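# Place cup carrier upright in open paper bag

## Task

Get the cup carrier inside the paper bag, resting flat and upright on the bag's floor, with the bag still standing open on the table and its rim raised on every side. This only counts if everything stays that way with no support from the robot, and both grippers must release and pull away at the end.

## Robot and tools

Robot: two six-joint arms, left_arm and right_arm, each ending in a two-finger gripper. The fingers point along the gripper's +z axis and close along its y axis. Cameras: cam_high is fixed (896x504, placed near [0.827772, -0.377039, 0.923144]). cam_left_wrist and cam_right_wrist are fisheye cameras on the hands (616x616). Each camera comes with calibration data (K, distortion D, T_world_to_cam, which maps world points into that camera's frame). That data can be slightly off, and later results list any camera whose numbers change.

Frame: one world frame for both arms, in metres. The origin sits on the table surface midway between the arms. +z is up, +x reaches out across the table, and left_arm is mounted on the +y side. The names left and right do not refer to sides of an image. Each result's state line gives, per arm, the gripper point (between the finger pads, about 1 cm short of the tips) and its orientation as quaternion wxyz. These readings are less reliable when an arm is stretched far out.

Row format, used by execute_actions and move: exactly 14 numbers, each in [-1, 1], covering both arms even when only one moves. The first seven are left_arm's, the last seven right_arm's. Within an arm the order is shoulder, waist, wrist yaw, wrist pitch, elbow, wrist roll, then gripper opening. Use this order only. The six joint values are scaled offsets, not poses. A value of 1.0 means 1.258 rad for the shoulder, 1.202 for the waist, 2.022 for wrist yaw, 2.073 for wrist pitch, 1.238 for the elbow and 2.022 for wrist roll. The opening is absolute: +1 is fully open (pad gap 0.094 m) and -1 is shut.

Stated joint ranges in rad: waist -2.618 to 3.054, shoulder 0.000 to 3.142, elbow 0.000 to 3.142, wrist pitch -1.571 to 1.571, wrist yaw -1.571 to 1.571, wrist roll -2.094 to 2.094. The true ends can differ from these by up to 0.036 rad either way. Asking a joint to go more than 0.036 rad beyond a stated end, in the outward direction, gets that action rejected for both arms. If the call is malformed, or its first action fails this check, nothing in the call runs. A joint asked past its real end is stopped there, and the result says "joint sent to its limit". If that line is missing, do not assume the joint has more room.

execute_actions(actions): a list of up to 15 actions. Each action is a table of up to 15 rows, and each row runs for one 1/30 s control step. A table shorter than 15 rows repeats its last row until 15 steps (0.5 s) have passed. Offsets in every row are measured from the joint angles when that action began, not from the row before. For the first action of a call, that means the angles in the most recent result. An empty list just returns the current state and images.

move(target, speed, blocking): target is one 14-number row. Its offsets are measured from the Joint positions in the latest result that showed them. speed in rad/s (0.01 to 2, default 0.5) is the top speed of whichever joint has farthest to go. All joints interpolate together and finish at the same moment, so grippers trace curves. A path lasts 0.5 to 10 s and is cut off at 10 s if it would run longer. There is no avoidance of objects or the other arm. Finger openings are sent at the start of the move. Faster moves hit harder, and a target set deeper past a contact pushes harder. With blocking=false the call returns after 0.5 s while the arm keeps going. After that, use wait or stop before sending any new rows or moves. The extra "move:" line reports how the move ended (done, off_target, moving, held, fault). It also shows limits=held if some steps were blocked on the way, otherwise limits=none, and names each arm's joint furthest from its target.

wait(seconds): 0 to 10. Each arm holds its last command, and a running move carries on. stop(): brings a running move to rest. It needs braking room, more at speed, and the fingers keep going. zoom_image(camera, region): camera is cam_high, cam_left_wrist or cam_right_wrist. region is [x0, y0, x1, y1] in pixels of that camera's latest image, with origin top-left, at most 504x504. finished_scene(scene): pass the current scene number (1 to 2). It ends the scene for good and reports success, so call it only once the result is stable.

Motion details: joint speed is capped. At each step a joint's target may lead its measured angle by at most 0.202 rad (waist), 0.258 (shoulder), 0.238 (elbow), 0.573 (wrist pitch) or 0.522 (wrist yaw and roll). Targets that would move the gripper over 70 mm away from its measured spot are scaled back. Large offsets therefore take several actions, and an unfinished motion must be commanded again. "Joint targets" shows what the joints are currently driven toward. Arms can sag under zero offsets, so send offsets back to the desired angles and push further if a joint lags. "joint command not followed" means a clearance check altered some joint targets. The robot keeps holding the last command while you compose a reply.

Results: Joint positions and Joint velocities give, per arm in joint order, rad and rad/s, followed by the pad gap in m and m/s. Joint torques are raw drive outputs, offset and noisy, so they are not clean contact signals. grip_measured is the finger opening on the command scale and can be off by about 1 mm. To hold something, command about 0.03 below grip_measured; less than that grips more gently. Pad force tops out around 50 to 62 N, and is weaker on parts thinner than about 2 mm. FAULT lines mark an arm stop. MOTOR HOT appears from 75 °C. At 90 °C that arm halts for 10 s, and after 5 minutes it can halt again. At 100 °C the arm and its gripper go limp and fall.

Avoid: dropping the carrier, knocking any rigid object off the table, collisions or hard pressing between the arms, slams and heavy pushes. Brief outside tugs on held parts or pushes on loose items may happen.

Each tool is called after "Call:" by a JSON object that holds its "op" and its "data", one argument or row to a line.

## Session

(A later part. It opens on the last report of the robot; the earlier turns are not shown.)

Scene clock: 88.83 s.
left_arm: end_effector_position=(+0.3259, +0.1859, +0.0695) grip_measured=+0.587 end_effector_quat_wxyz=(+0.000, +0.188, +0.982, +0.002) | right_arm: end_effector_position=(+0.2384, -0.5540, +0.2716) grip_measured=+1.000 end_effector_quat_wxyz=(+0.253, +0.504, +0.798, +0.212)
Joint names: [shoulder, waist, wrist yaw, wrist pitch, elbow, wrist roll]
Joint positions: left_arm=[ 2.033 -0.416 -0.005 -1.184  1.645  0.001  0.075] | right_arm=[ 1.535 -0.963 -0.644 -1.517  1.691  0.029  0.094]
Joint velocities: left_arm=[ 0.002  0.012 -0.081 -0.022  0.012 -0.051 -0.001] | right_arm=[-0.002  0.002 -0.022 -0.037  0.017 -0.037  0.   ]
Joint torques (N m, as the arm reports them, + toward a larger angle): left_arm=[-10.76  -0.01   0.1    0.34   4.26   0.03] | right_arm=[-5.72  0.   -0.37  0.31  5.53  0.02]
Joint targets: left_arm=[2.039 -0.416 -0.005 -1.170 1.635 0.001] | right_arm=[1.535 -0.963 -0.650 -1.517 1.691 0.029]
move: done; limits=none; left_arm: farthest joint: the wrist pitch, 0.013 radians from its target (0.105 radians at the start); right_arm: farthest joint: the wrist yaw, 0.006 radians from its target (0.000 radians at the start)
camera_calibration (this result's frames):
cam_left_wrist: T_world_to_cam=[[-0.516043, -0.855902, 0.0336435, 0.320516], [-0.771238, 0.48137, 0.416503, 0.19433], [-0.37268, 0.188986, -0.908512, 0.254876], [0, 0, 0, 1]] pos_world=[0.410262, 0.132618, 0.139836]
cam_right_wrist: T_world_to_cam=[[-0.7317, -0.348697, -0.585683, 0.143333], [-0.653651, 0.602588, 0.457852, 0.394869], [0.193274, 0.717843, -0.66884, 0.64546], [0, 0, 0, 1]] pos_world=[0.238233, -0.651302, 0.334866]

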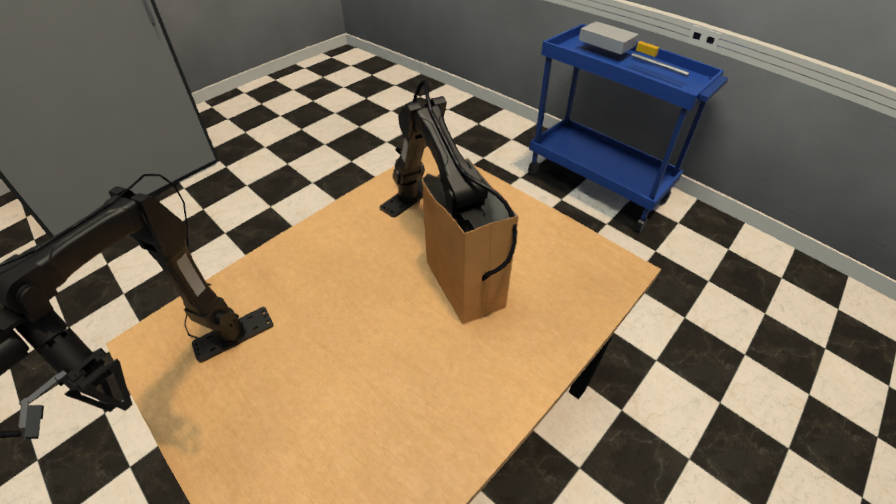

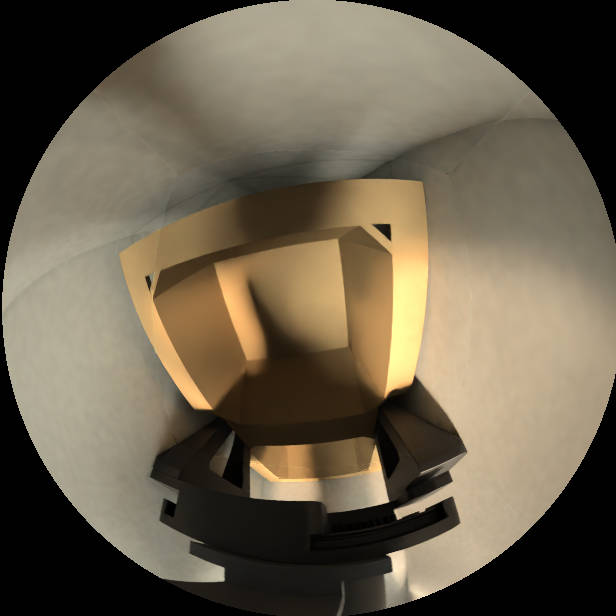

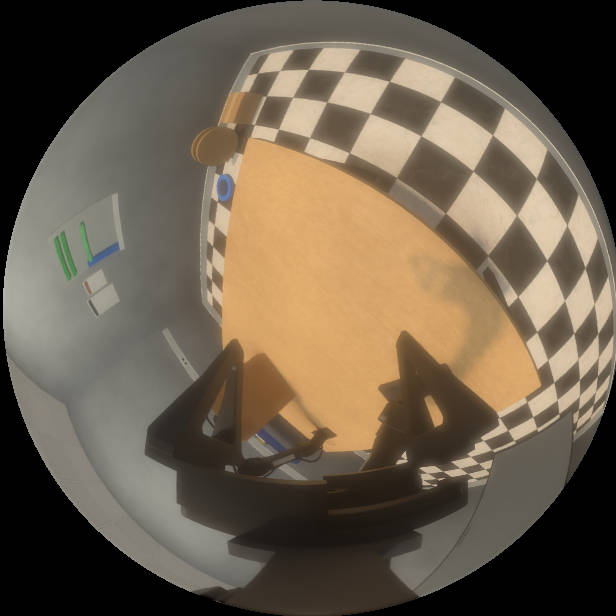

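Call:
{"op": "move", "data": {
  "target": [0.027,0,0,0.068,-0.087,0,0.55, 0,0,0,0,0,0,1],
  "speed": 0.08
}}

Call:
{"op": "zoom_image", "data": {
  "camera": "cam_high",
  "region": [380, 100, 560, 330]
}}

Scene clock: 91.70 s.
left_arm: end_effector_position=(+0.3278, +0.1851, +0.0376) grip_measured=+0.587 end_effector_quat_wxyz=(+0.005, +0.188, +0.982, +0.001) | right_arm: end_effector_position=(+0.2378, -0.5544, +0.2710) grip_measured=+1.000 end_effector_quat_wxyz=(+0.252, +0.505, +0.799, +0.210)
Joint names: [shoulder, waist, wrist yaw, wrist pitch, elbow, wrist roll]
Joint positions: left_arm=[ 2.056 -0.416 -0.005 -1.055  1.551  0.001  0.075] | right_arm=[ 1.535 -0.963 -0.639 -1.517  1.691  0.029  0.094]
Joint velocities: left_arm=[-0.007 -0.007 -0.007 -0.022  0.002 -0.007 -0.001] | right_arm=[-0.022  0.002  0.022  0.007 -0.027 -0.037  0.   ]
Joint torques (N m, as the arm reports them, + toward a larger angle): left_arm=[-10.67  -0.04   0.04   0.34   3.99  -0.05] | right_arm=[-5.7   0.02 -0.36  0.31  5.51  0.02]
Joint targets: left_arm=[2.067 -0.416 -0.005 -1.043 1.538 0.001] | right_arm=[1.535 -0.963 -0.644 -1.517 1.691 0.029]
move: done; limits=none; left_arm: farthest joint: the elbow, 0.014 radians from its target (0.108 radians at the start); right_arm: farthest joint: the wrist yaw, 0.005 radians from its target (0.000 radians at the start)
camera_calibration (this result's frames):
cam_left_wrist: T_world_to_cam=[[-0.516357, -0.855777, 0.0319414, 0.32207], [-0.775183, 0.48293, 0.40727, 0.210795], [-0.363958, 0.185537, -0.912749, 0.224656], [0, 0, 0, 1]] pos_world=[0.411474, 0.132139, 0.108917]
cam_right_wrist: T_world_to_cam=[[-0.734892, -0.349079, -0.581444, 0.141784], [-0.650777, 0.604251, 0.45975, 0.394665], [0.190849, 0.716257, -0.671232, 0.645852], [0, 0, 0, 1]] pos_world=[0.237775, -0.651579, 0.334508]

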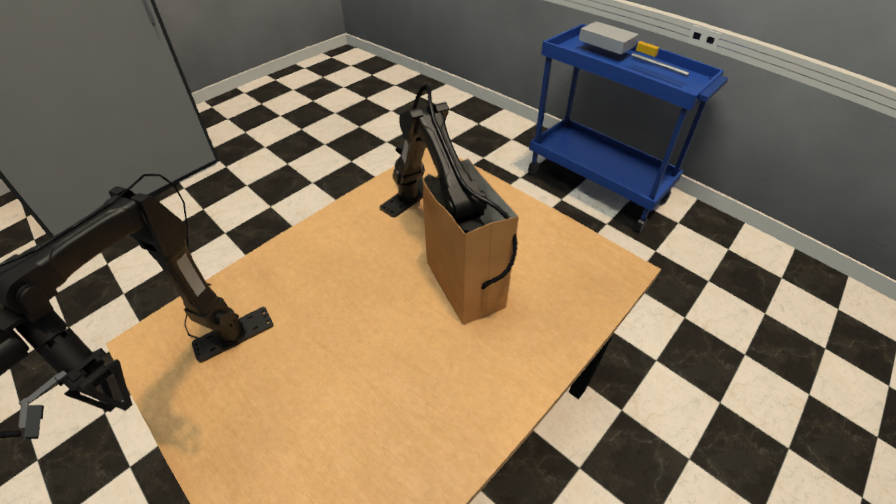

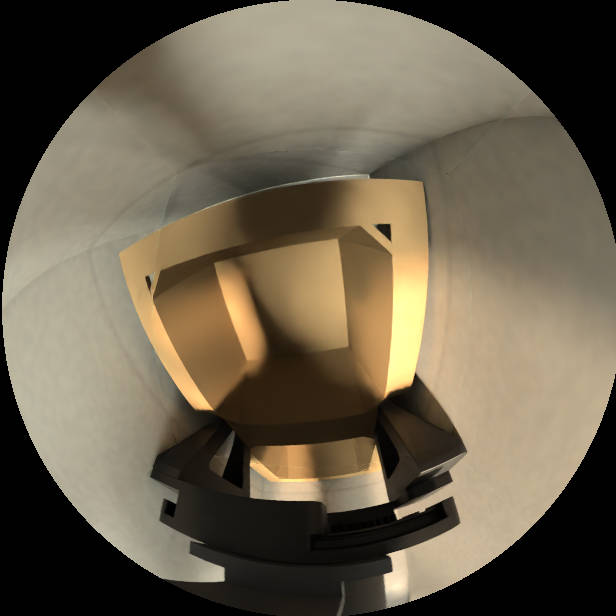

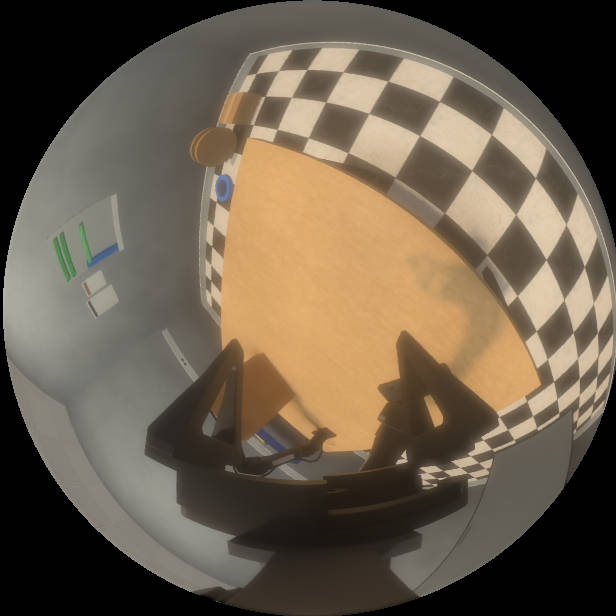

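Region (380, 100, 560, 330) of cam_high's 896x504 image, scaled by 2.191, with more detail than that image has; it fills the left 394 columns of this view, and the rest is white.

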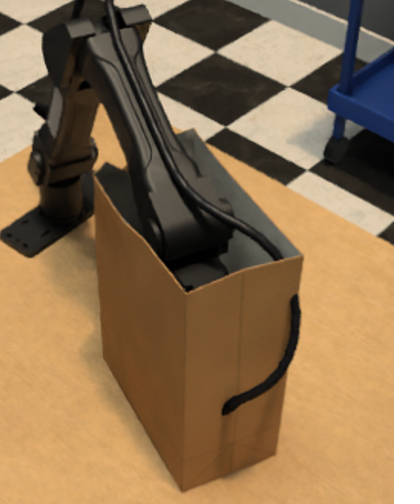

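Call:
{"op": "move", "data": {
  "target": [0.017,0,0,0,0,0,0.55, 0,0,0,0,0,0,1],
  "speed": 0.05
}}

Call:
{"op": "move", "data": {
  "target": [0,0,0,0,0,0,0.7, 0,0,0,0,0,0,1]
}}

Call:
{"op": "move", "data": {
  "target": [-0.036,0,0,-0.069,0.095,0,0.7, 0,0,0,0,0,0,1],
  "speed": 0.15
}}

Scene clock: 93.27 s.
left_arm: end_effector_position=(+0.3269, +0.1855, +0.0338) grip_measured=+0.587 end_effector_quat_wxyz=(+0.000, +0.188, +0.982, +0.002) | right_arm: end_effector_position=(+0.2371, -0.5548, +0.2705) grip_measured=+1.000 end_effector_quat_wxyz=(+0.251, +0.506, +0.799, +0.207)
Joint names: [shoulder, waist, wrist yaw, wrist pitch, elbow, wrist roll]
Joint positions: left_arm=[ 2.067 -0.416 -0.005 -1.056  1.551  0.001  0.075] | right_arm=[ 1.535 -0.963 -0.634 -1.517  1.691  0.029  0.094]
Joint velocities: left_arm=[-0.007 -0.017 -0.037  0.007 -0.007 -0.007  0.001] | right_arm=[-0.012 -0.007 -0.051 -0.037  0.007 -0.066  0.   ]
Joint torques (N m, as the arm reports them, + toward a larger angle): left_arm=[-10.45  -0.09   0.07   0.2    4.89   0.02] | right_arm=[-5.72  0.01 -0.36  0.3   5.52  0.01]
Joint targets: left_arm=[2.078 -0.416 -0.005 -1.056 1.551 0.001] | right_arm=[1.535 -0.963 -0.639 -1.517 1.691 0.029]
move: done; limits=none; left_arm: farthest joint: the shoulder, 0.011 radians from its target (0.021 radians at the start); right_arm: farthest joint: the wrist yaw, 0.005 radians from its target (0.000 radians at the start)
camera_calibration (this result's frames):
cam_left_wrist: T_world_to_cam=[[-0.516031, -0.855906, 0.0337065, 0.321892], [-0.771091, 0.481311, 0.416844, 0.210125], [-0.373003, 0.189114, -0.908353, 0.22295], [0, 0, 0, 1]] pos_world=[0.411293, 0.13221, 0.104078]
cam_right_wrist: T_world_to_cam=[[-0.738064, -0.349449, -0.577189, 0.140232], [-0.647892, 0.605914, 0.461632, 0.394468], [0.188411, 0.71467, -0.673608, 0.646239], [0, 0, 0, 1]] pos_world=[0.237314, -0.651857, 0.334154]

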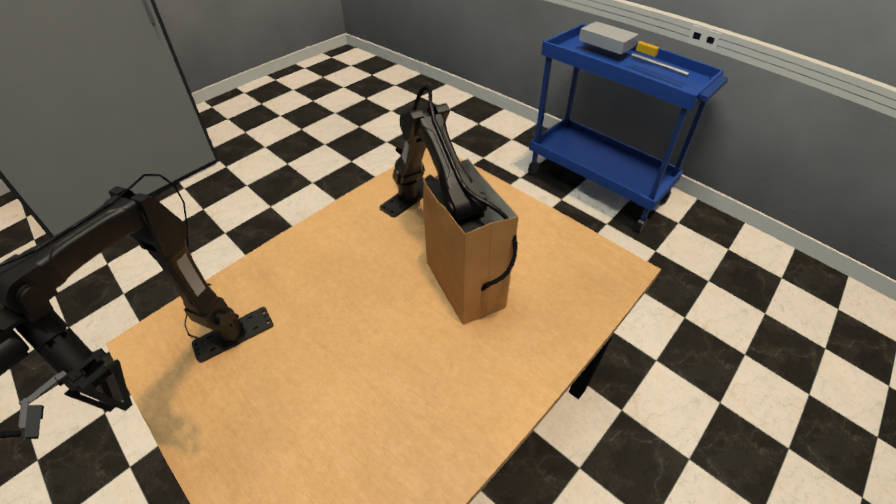

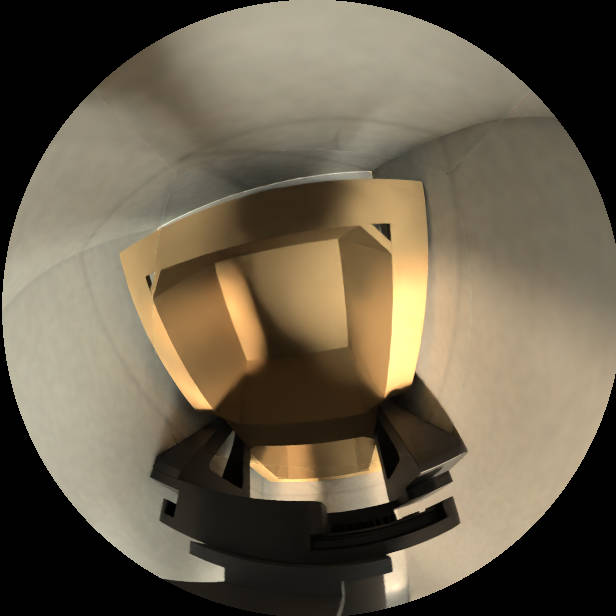

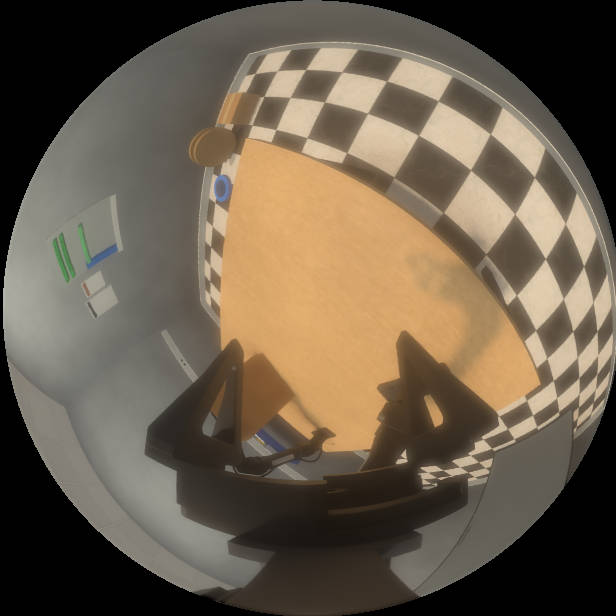

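Scene clock: 93.77 s.
left_arm: end_effector_position=(+0.3270, +0.1855, +0.0338) grip_measured=+0.697 end_effector_quat_wxyz=(+0.000, +0.188, +0.982, +0.002) | right_arm: end_effector_position=(+0.2365, -0.5552, +0.2699) grip_measured=+1.000 end_effector_quat_wxyz=(+0.249, +0.506, +0.800, +0.205)
Joint names: [shoulder, waist, wrist yaw, wrist pitch, elbow, wrist roll]
Joint positions: left_arm=[ 2.067 -0.416 -0.005 -1.056  1.551  0.001  0.08 ] | right_arm=[ 1.535 -0.963 -0.629 -1.517  1.691  0.029  0.094]
Joint velocities: left_arm=[ 0.017  0.002 -0.007 -0.022 -0.017 -0.037  0.001] | right_arm=[-0.012 -0.007  0.007 -0.007  0.022 -0.007  0.   ]
Joint torques (N m, as the arm reports them, + toward a larger angle): left_arm=[-11.51  -0.09   0.05   0.25   5.03  -0.03] | right_arm=[-5.7   0.01 -0.37  0.31  5.51  0.02]
Joint targets: left_arm=[2.067 -0.416 -0.005 -1.056 1.551 0.001] | right_arm=[1.535 -0.963 -0.634 -1.517 1.691 0.029]
move: done; limits=none; left_arm: farthest joint: the waist, 0.000 radians from its target (0.000 radians at the start); right_arm: farthest joint: the wrist yaw, 0.005 radians from its target (0.000 radians at the start)
camera_calibration (this result's frames):
cam_left_wrist: T_world_to_cam=[[-0.516036, -0.855918, 0.0333305, 0.321975], [-0.771149, 0.481163, 0.416906, 0.210158], [-0.372875, 0.189436, -0.908338, 0.222846], [0, 0, 0, 1]] pos_world=[0.411308, 0.132249, 0.104072]
cam_right_wrist: T_world_to_cam=[[-0.740991, -0.349781, -0.573224, 0.138789], [-0.645203, 0.60746, 0.463364, 0.39429], [0.186135, 0.713194, -0.675802, 0.646593], [0, 0, 0, 1]] pos_world=[0.236885, -0.652116, 0.333827]

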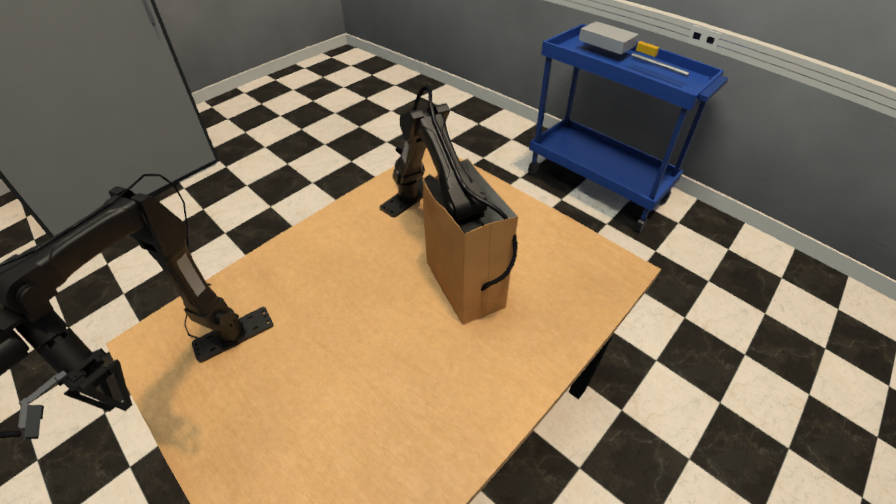

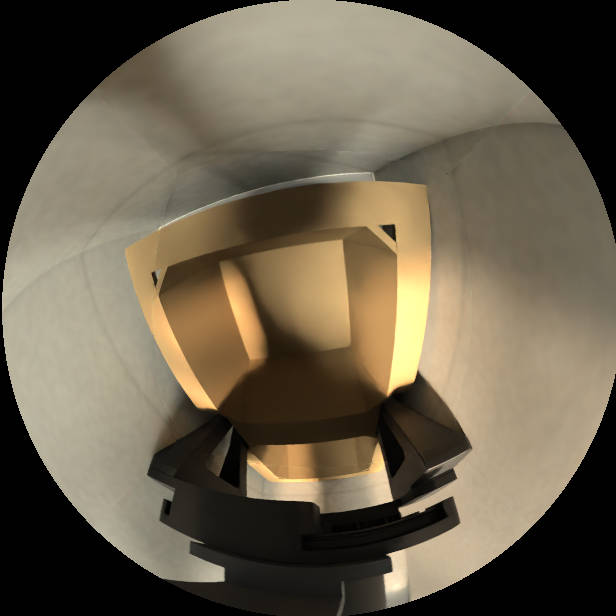

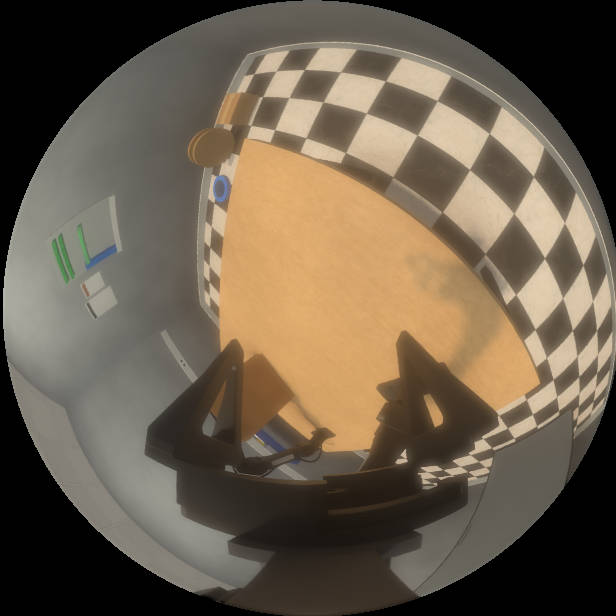

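Scene clock: 95.23 s.
left_arm: end_effector_position=(+0.3249, +0.1864, +0.0690) grip_measured=+0.697 end_effector_quat_wxyz=(-0.003, +0.188, +0.982, +0.003) | right_arm: end_effector_position=(+0.2359, -0.5556, +0.2694) grip_measured=+1.000 end_effector_quat_wxyz=(+0.248, +0.507, +0.800, +0.203)
Joint names: [shoulder, waist, wrist yaw, wrist pitch, elbow, wrist roll]
Joint positions: left_arm=[ 2.036 -0.416 -0.005 -1.191  1.648  0.001  0.08 ] | right_arm=[ 1.535 -0.963 -0.624 -1.517  1.691  0.029  0.094]
Joint velocities: left_arm=[-0.007 -0.012 -0.037 -0.007 -0.002 -0.007 -0.001] | right_arm=[ 0.012  0.002 -0.022 -0.051  0.002  0.022  0.   ]
Joint torques (N m, as the arm reports them, + toward a larger angle): left_arm=[-12.45  -0.07   0.03   0.16   6.49  -0.02] | right_arm=[-5.72 -0.01 -0.35  0.31  5.5   0.02]
Joint targets: left_arm=[2.021 -0.416 -0.005 -1.199 1.669 0.001] | right_arm=[1.535 -0.963 -0.629 -1.517 1.691 0.029]
move: off_target (left_arm); limits=none; left_arm: farthest joint: the elbow, 0.021 radians from its target (0.118 radians at the start); right_arm: farthest joint: the wrist yaw, 0.005 radians from its target (0.000 radians at the start)
camera_calibration (this result's frames):
cam_left_wrist: T_world_to_cam=[[-0.515808, -0.856008, 0.0345261, 0.320284], [-0.768317, 0.480044, 0.423376, 0.192264], [-0.378987, 0.191853, -0.905296, 0.255266], [0, 0, 0, 1]] pos_world=[0.409667, 0.132898, 0.138633]
cam_right_wrist: T_world_to_cam=[[-0.7439, -0.350103, -0.569245, 0.137345], [-0.642505, 0.609006, 0.465081, 0.394117], [0.183848, 0.711716, -0.677982, 0.646942], [0, 0, 0, 1]] pos_world=[0.236454, -0.652374, 0.333502]

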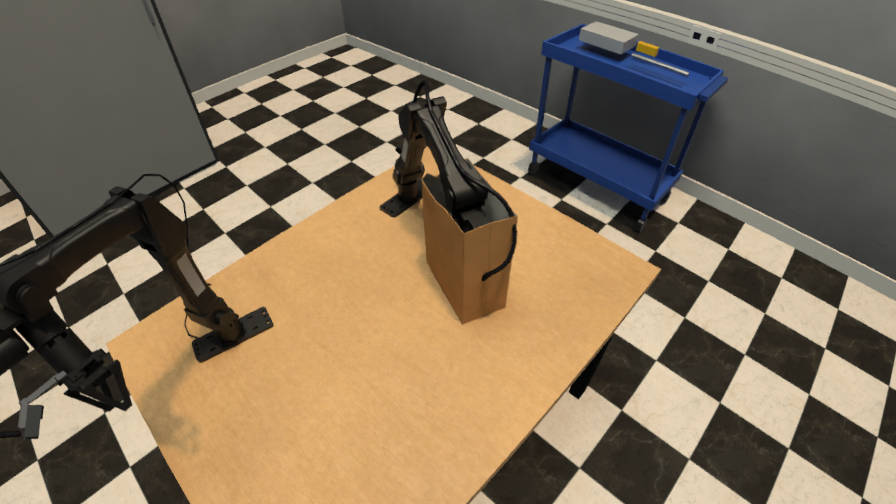

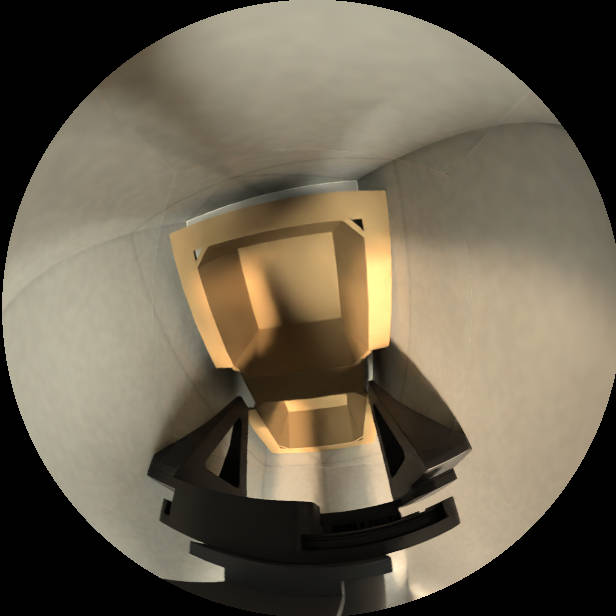

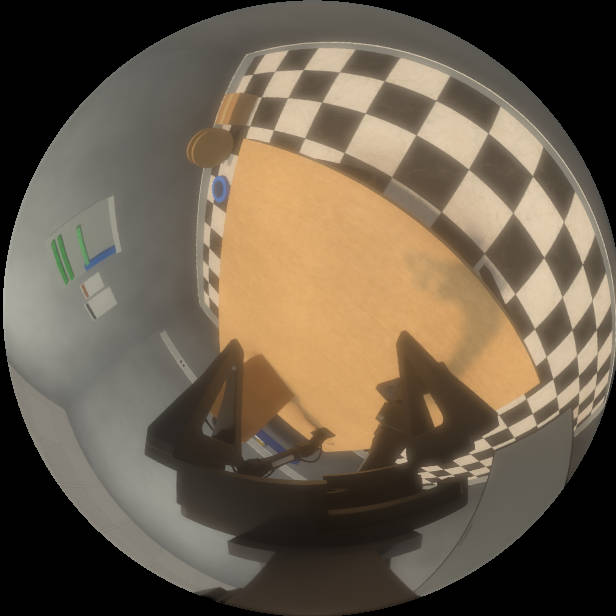

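Call:
{"op": "move", "data": {
  "target": [-0.172,0,0,-0.11,0.225,0,-0.2, 0,0,0,0,0,0,1],
  "speed": 0.25
}}

Call:
{"op": "move", "data": {
  "target": [-0.03,0,0,-0.06,0.5,0,-0.2, 0,0,0,0,0,0,1],
  "speed": 0.4
}}

Scene clock: 97.40 s.
left_arm: end_effector_position=(+0.3256, +0.1861, +0.2145) grip_measured=-0.197 end_effector_quat_wxyz=(+0.123, +0.186, +0.975, -0.021) | right_arm: end_effector_position=(+0.2353, -0.5559, +0.2689) grip_measured=+1.000 end_effector_quat_wxyz=(+0.247, +0.507, +0.801, +0.201)
Joint names: [shoulder, waist, wrist yaw, wrist pitch, elbow, wrist roll]
Joint positions: left_arm=[ 1.824 -0.416 -0.005 -1.407  1.911  0.001  0.038] | right_arm=[ 1.535 -0.963 -0.619 -1.517  1.691  0.029  0.094]
Joint velocities: left_arm=[-0.017 -0.002 -0.051  0.007  0.012 -0.095 -0.001] | right_arm=[ 0.007 -0.012 -0.007  0.037  0.002  0.007  0.   ]
Joint torques (N m, as the arm reports them, + toward a larger angle): left_arm=[-9.75  0.01  0.03  0.59  6.4   0.  ] | right_arm=[-5.7   0.01 -0.35  0.31  5.52  0.01]
Joint targets: left_arm=[1.819 -0.416 -0.005 -1.419 1.927 0.001] | right_arm=[1.535 -0.963 -0.624 -1.517 1.691 0.029]
move: done; limits=none; left_arm: farthest joint: the elbow, 0.016 radians from its target (0.279 radians at the start); right_arm: farthest joint: the wrist yaw, 0.005 radians from its target (0.000 radians at the start)
camera_calibration (this result's frames):
cam_left_wrist: T_world_to_cam=[[-0.518921, -0.854777, -0.00878047, 0.325471], [-0.841454, 0.508969, 0.181401, 0.201749], [-0.150588, 0.101521, -0.98337, 0.346449], [0, 0, 0, 1]] pos_world=[0.390827, 0.140349, 0.306948]
cam_right_wrist: T_world_to_cam=[[-0.746793, -0.350414, -0.565253, 0.135898], [-0.639797, 0.610552, 0.466782, 0.39395], [0.181549, 0.710237, -0.68015, 0.647287], [0, 0, 0, 1]] pos_world=[0.236021, -0.652633, 0.33318]

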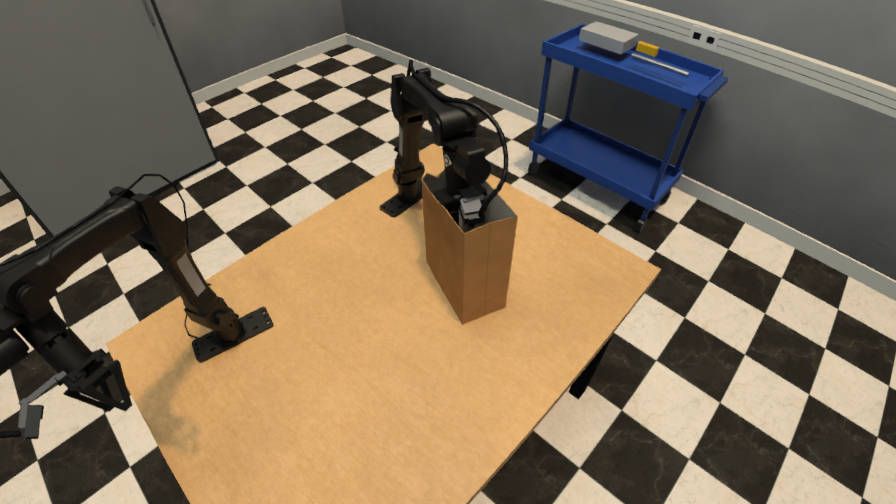

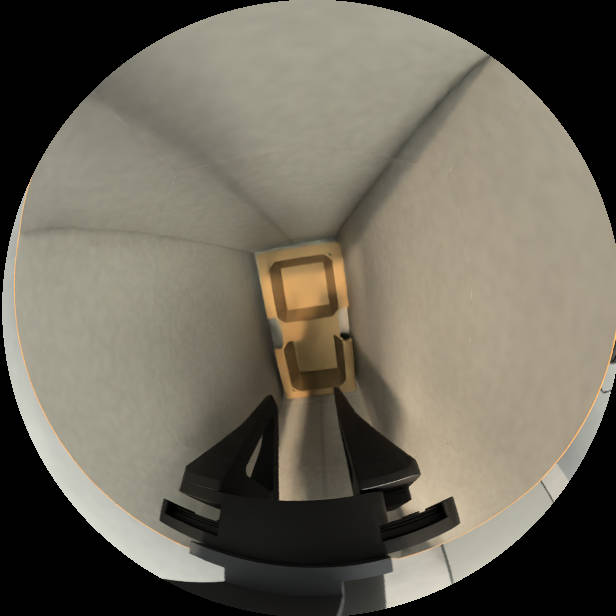

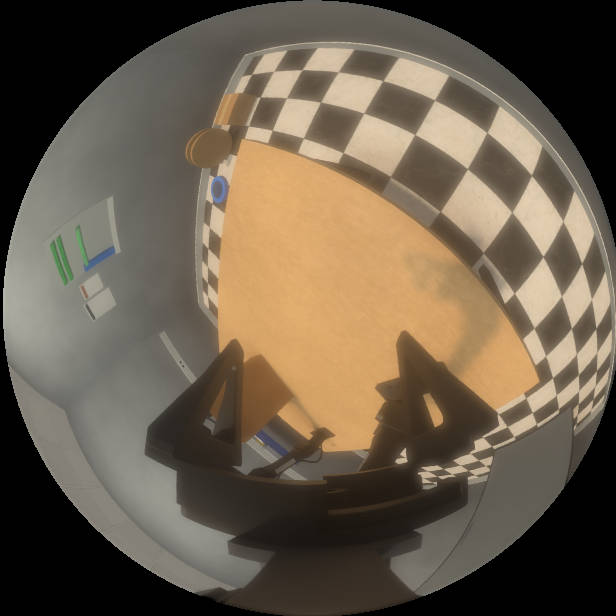

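Scene clock: 99.57 s.
left_arm: end_effector_position=(+0.3358, +0.1820, +0.4052) grip_measured=-0.197 end_effector_quat_wxyz=(+0.372, +0.173, +0.909, -0.069) | right_arm: end_effector_position=(+0.2347, -0.5563, +0.2685) grip_measured=+1.000 end_effector_quat_wxyz=(+0.246, +0.508, +0.801, +0.200)
Joint names: [shoulder, waist, wrist yaw, wrist pitch, elbow, wrist roll]
Joint positions: left_arm=[ 1.794 -0.416 -0.005 -1.512  2.512  0.001  0.038] | right_arm=[ 1.535 -0.963 -0.614 -1.517  1.691  0.029  0.094]
Joint velocities: left_arm=[-0.017 -0.002 -0.007 -0.007  0.017 -0.037 -0.001] | right_arm=[-0.012 -0.012 -0.066 -0.037  0.007 -0.037  0.   ]
Joint torques (N m, as the arm reports them, + toward a larger angle): left_arm=[-8.15  0.18  0.02  1.27  4.85  0.02] | right_arm=[-5.7  -0.01 -0.34  0.31  5.51  0.02]
Joint targets: left_arm=[1.786 -0.416 -0.005 -1.531 2.529 0.001] | right_arm=[1.535 -0.963 -0.619 -1.517 1.691 0.029]
move: done; limits=none; left_arm: farthest joint: the wrist pitch, 0.019 radians from its target (0.125 radians at the start); right_arm: farthest joint: the wrist yaw, 0.005 radians from its target (0.000 radians at the start)
camera_calibration (this result's frames):
cam_left_wrist: T_world_to_cam=[[-0.493676, -0.864761, -0.0920402, 0.356072], [-0.80424, 0.494251, -0.33002, 0.375224], [0.33088, -0.0889008, -0.939476, 0.391172], [0, 0, 0, 1]] pos_world=[0.348124, 0.157238, 0.524101]
cam_right_wrist: T_world_to_cam=[[-0.749447, -0.350692, -0.561556, 0.134561], [-0.63729, 0.61198, 0.46834, 0.3938], [0.179418, 0.70887, -0.682139, 0.6476], [0, 0, 0, 1]] pos_world=[0.235621, -0.652872, 0.332884]

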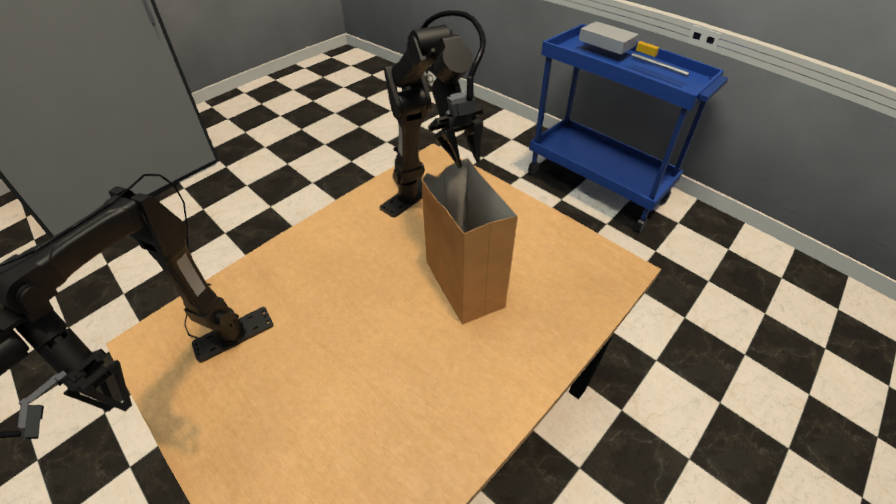

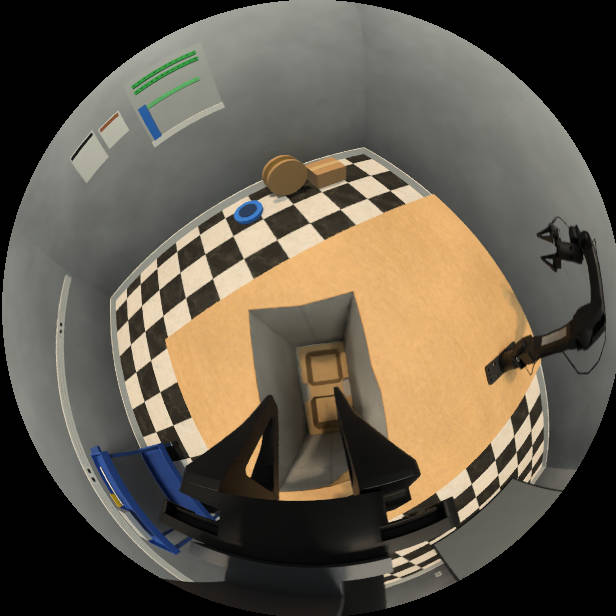

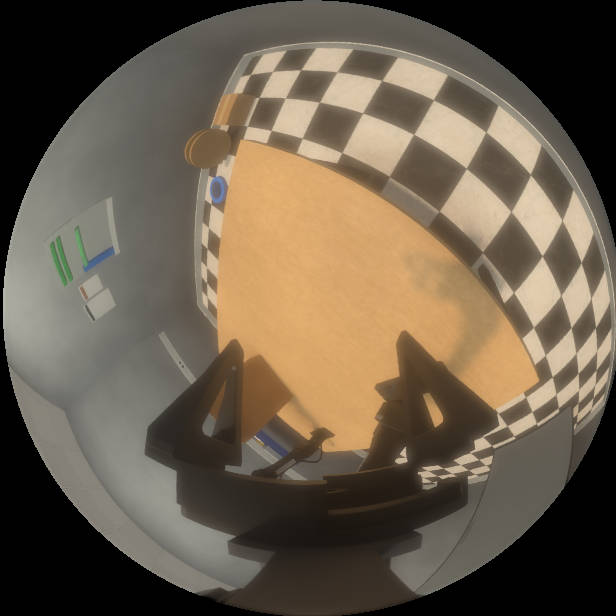

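Call:
{"op": "move", "data": {
  "target": [-0.2,-0.7,0,0,0,0,-0.2, 0,0,0,0,0,0,1],
  "speed": 1.0
}}

Call:
{"op": "zoom_image", "data": {
  "camera": "cam_high",
  "region": [400, 140, 540, 260]
}}

Scene clock: 103.80 s.
left_arm: end_effector_position=(+0.0785, +0.0305, +0.4893) grip_measured=-0.197 end_effector_quat_wxyz=(+0.405, +0.496, +0.717, -0.278) | right_arm: end_effector_position=(+0.2341, -0.5567, +0.2680) grip_measured=+1.000 end_effector_quat_wxyz=(+0.245, +0.509, +0.801, +0.198)
Joint names: [shoulder, waist, wrist yaw, wrist pitch, elbow, wrist roll]
Joint positions: left_arm=[ 1.548 -1.25  -0.003 -1.509  2.512  0.001  0.038] | right_arm=[ 1.535 -0.963 -0.609 -1.517  1.691  0.029  0.094]
Joint velocities: left_arm=[-0.002 -0.012 -0.007  0.022 -0.002  0.022 -0.   ] | right_arm=[-0.007  0.007 -0.037  0.007  0.002 -0.007  0.   ]
Joint torques (N m, as the arm reports them, + toward a larger angle): left_arm=[-4.24 -0.56  0.02  1.73  2.99 -0.02] | right_arm=[-5.71  0.01 -0.35  0.32  5.53  0.02]
Joint targets: left_arm=[1.543 -1.257 -0.005 -1.513 2.512 0.001] | right_arm=[1.535 -0.963 -0.614 -1.517 1.691 0.029]
move: done; limits=none; left_arm: farthest joint: the waist, 0.007 radians from its target (0.842 radians at the start); right_arm: farthest joint: the wrist yaw, 0.005 radians from its target (0.000 radians at the start)
camera_calibration (this result's frames):
cam_left_wrist: T_world_to_cam=[[-0.963191, -0.238908, -0.123233, 0.138711], [-0.134246, 0.824659, -0.549468, 0.315606], [0.232897, -0.512699, -0.826377, 0.507098], [0, 0, 0, 1]] pos_world=[0.057873, 0.03286, 0.609564]
cam_right_wrist: T_world_to_cam=[[-0.752305, -0.350983, -0.557537, 0.133112], [-0.634565, 0.613527, 0.470013, 0.393643], [0.177098, 0.707387, -0.684281, 0.647935], [0, 0, 0, 1]] pos_world=[0.235185, -0.653131, 0.332567]

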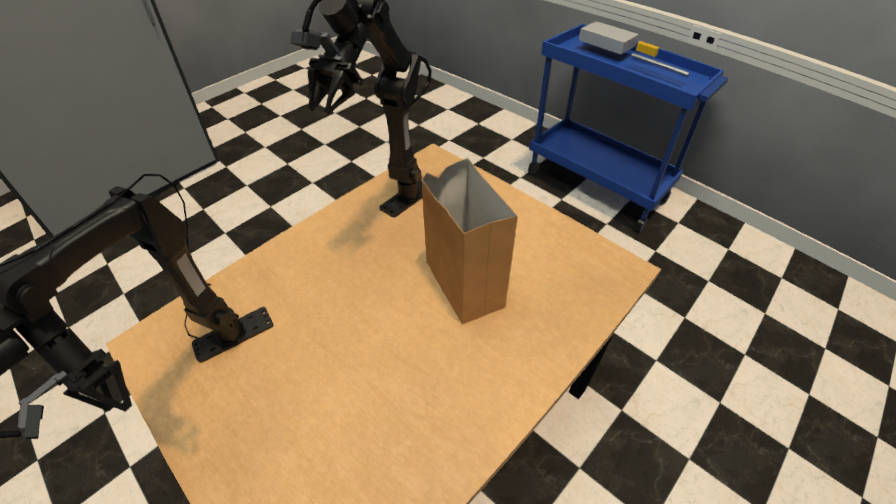

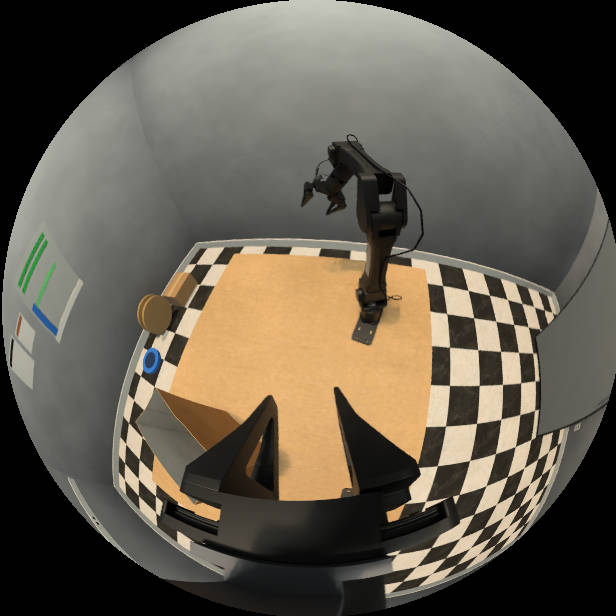

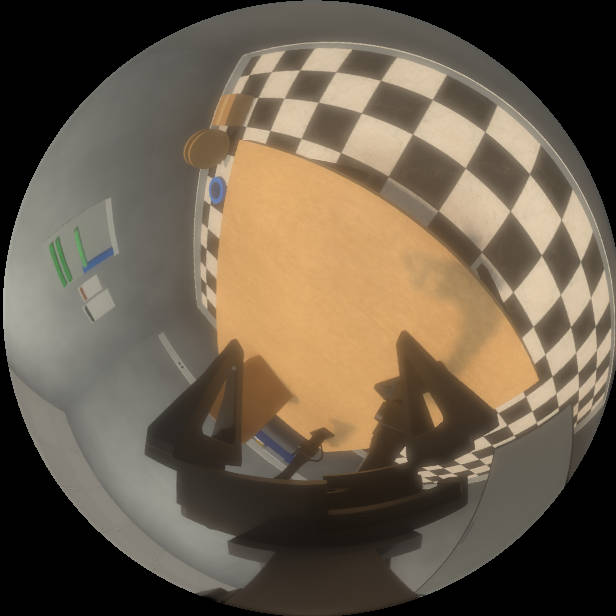

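Region (400, 140, 540, 260) of cam_high's 896x504 image, scaled by 3.600, with more detail than that image has; it fills the top 432 rows of this view, and the rest is white.

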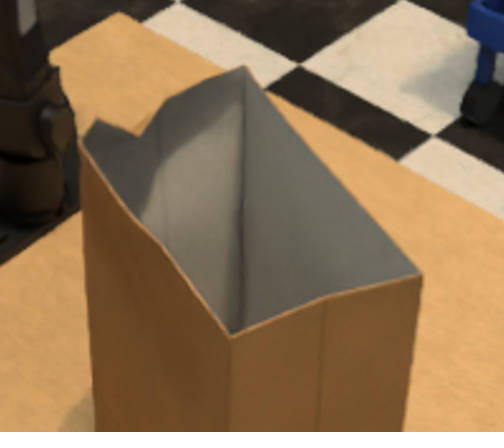

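Call:
{"op": "finished_scene", "data": {
  "scene": 1
}}

The scene is finished: the task was done.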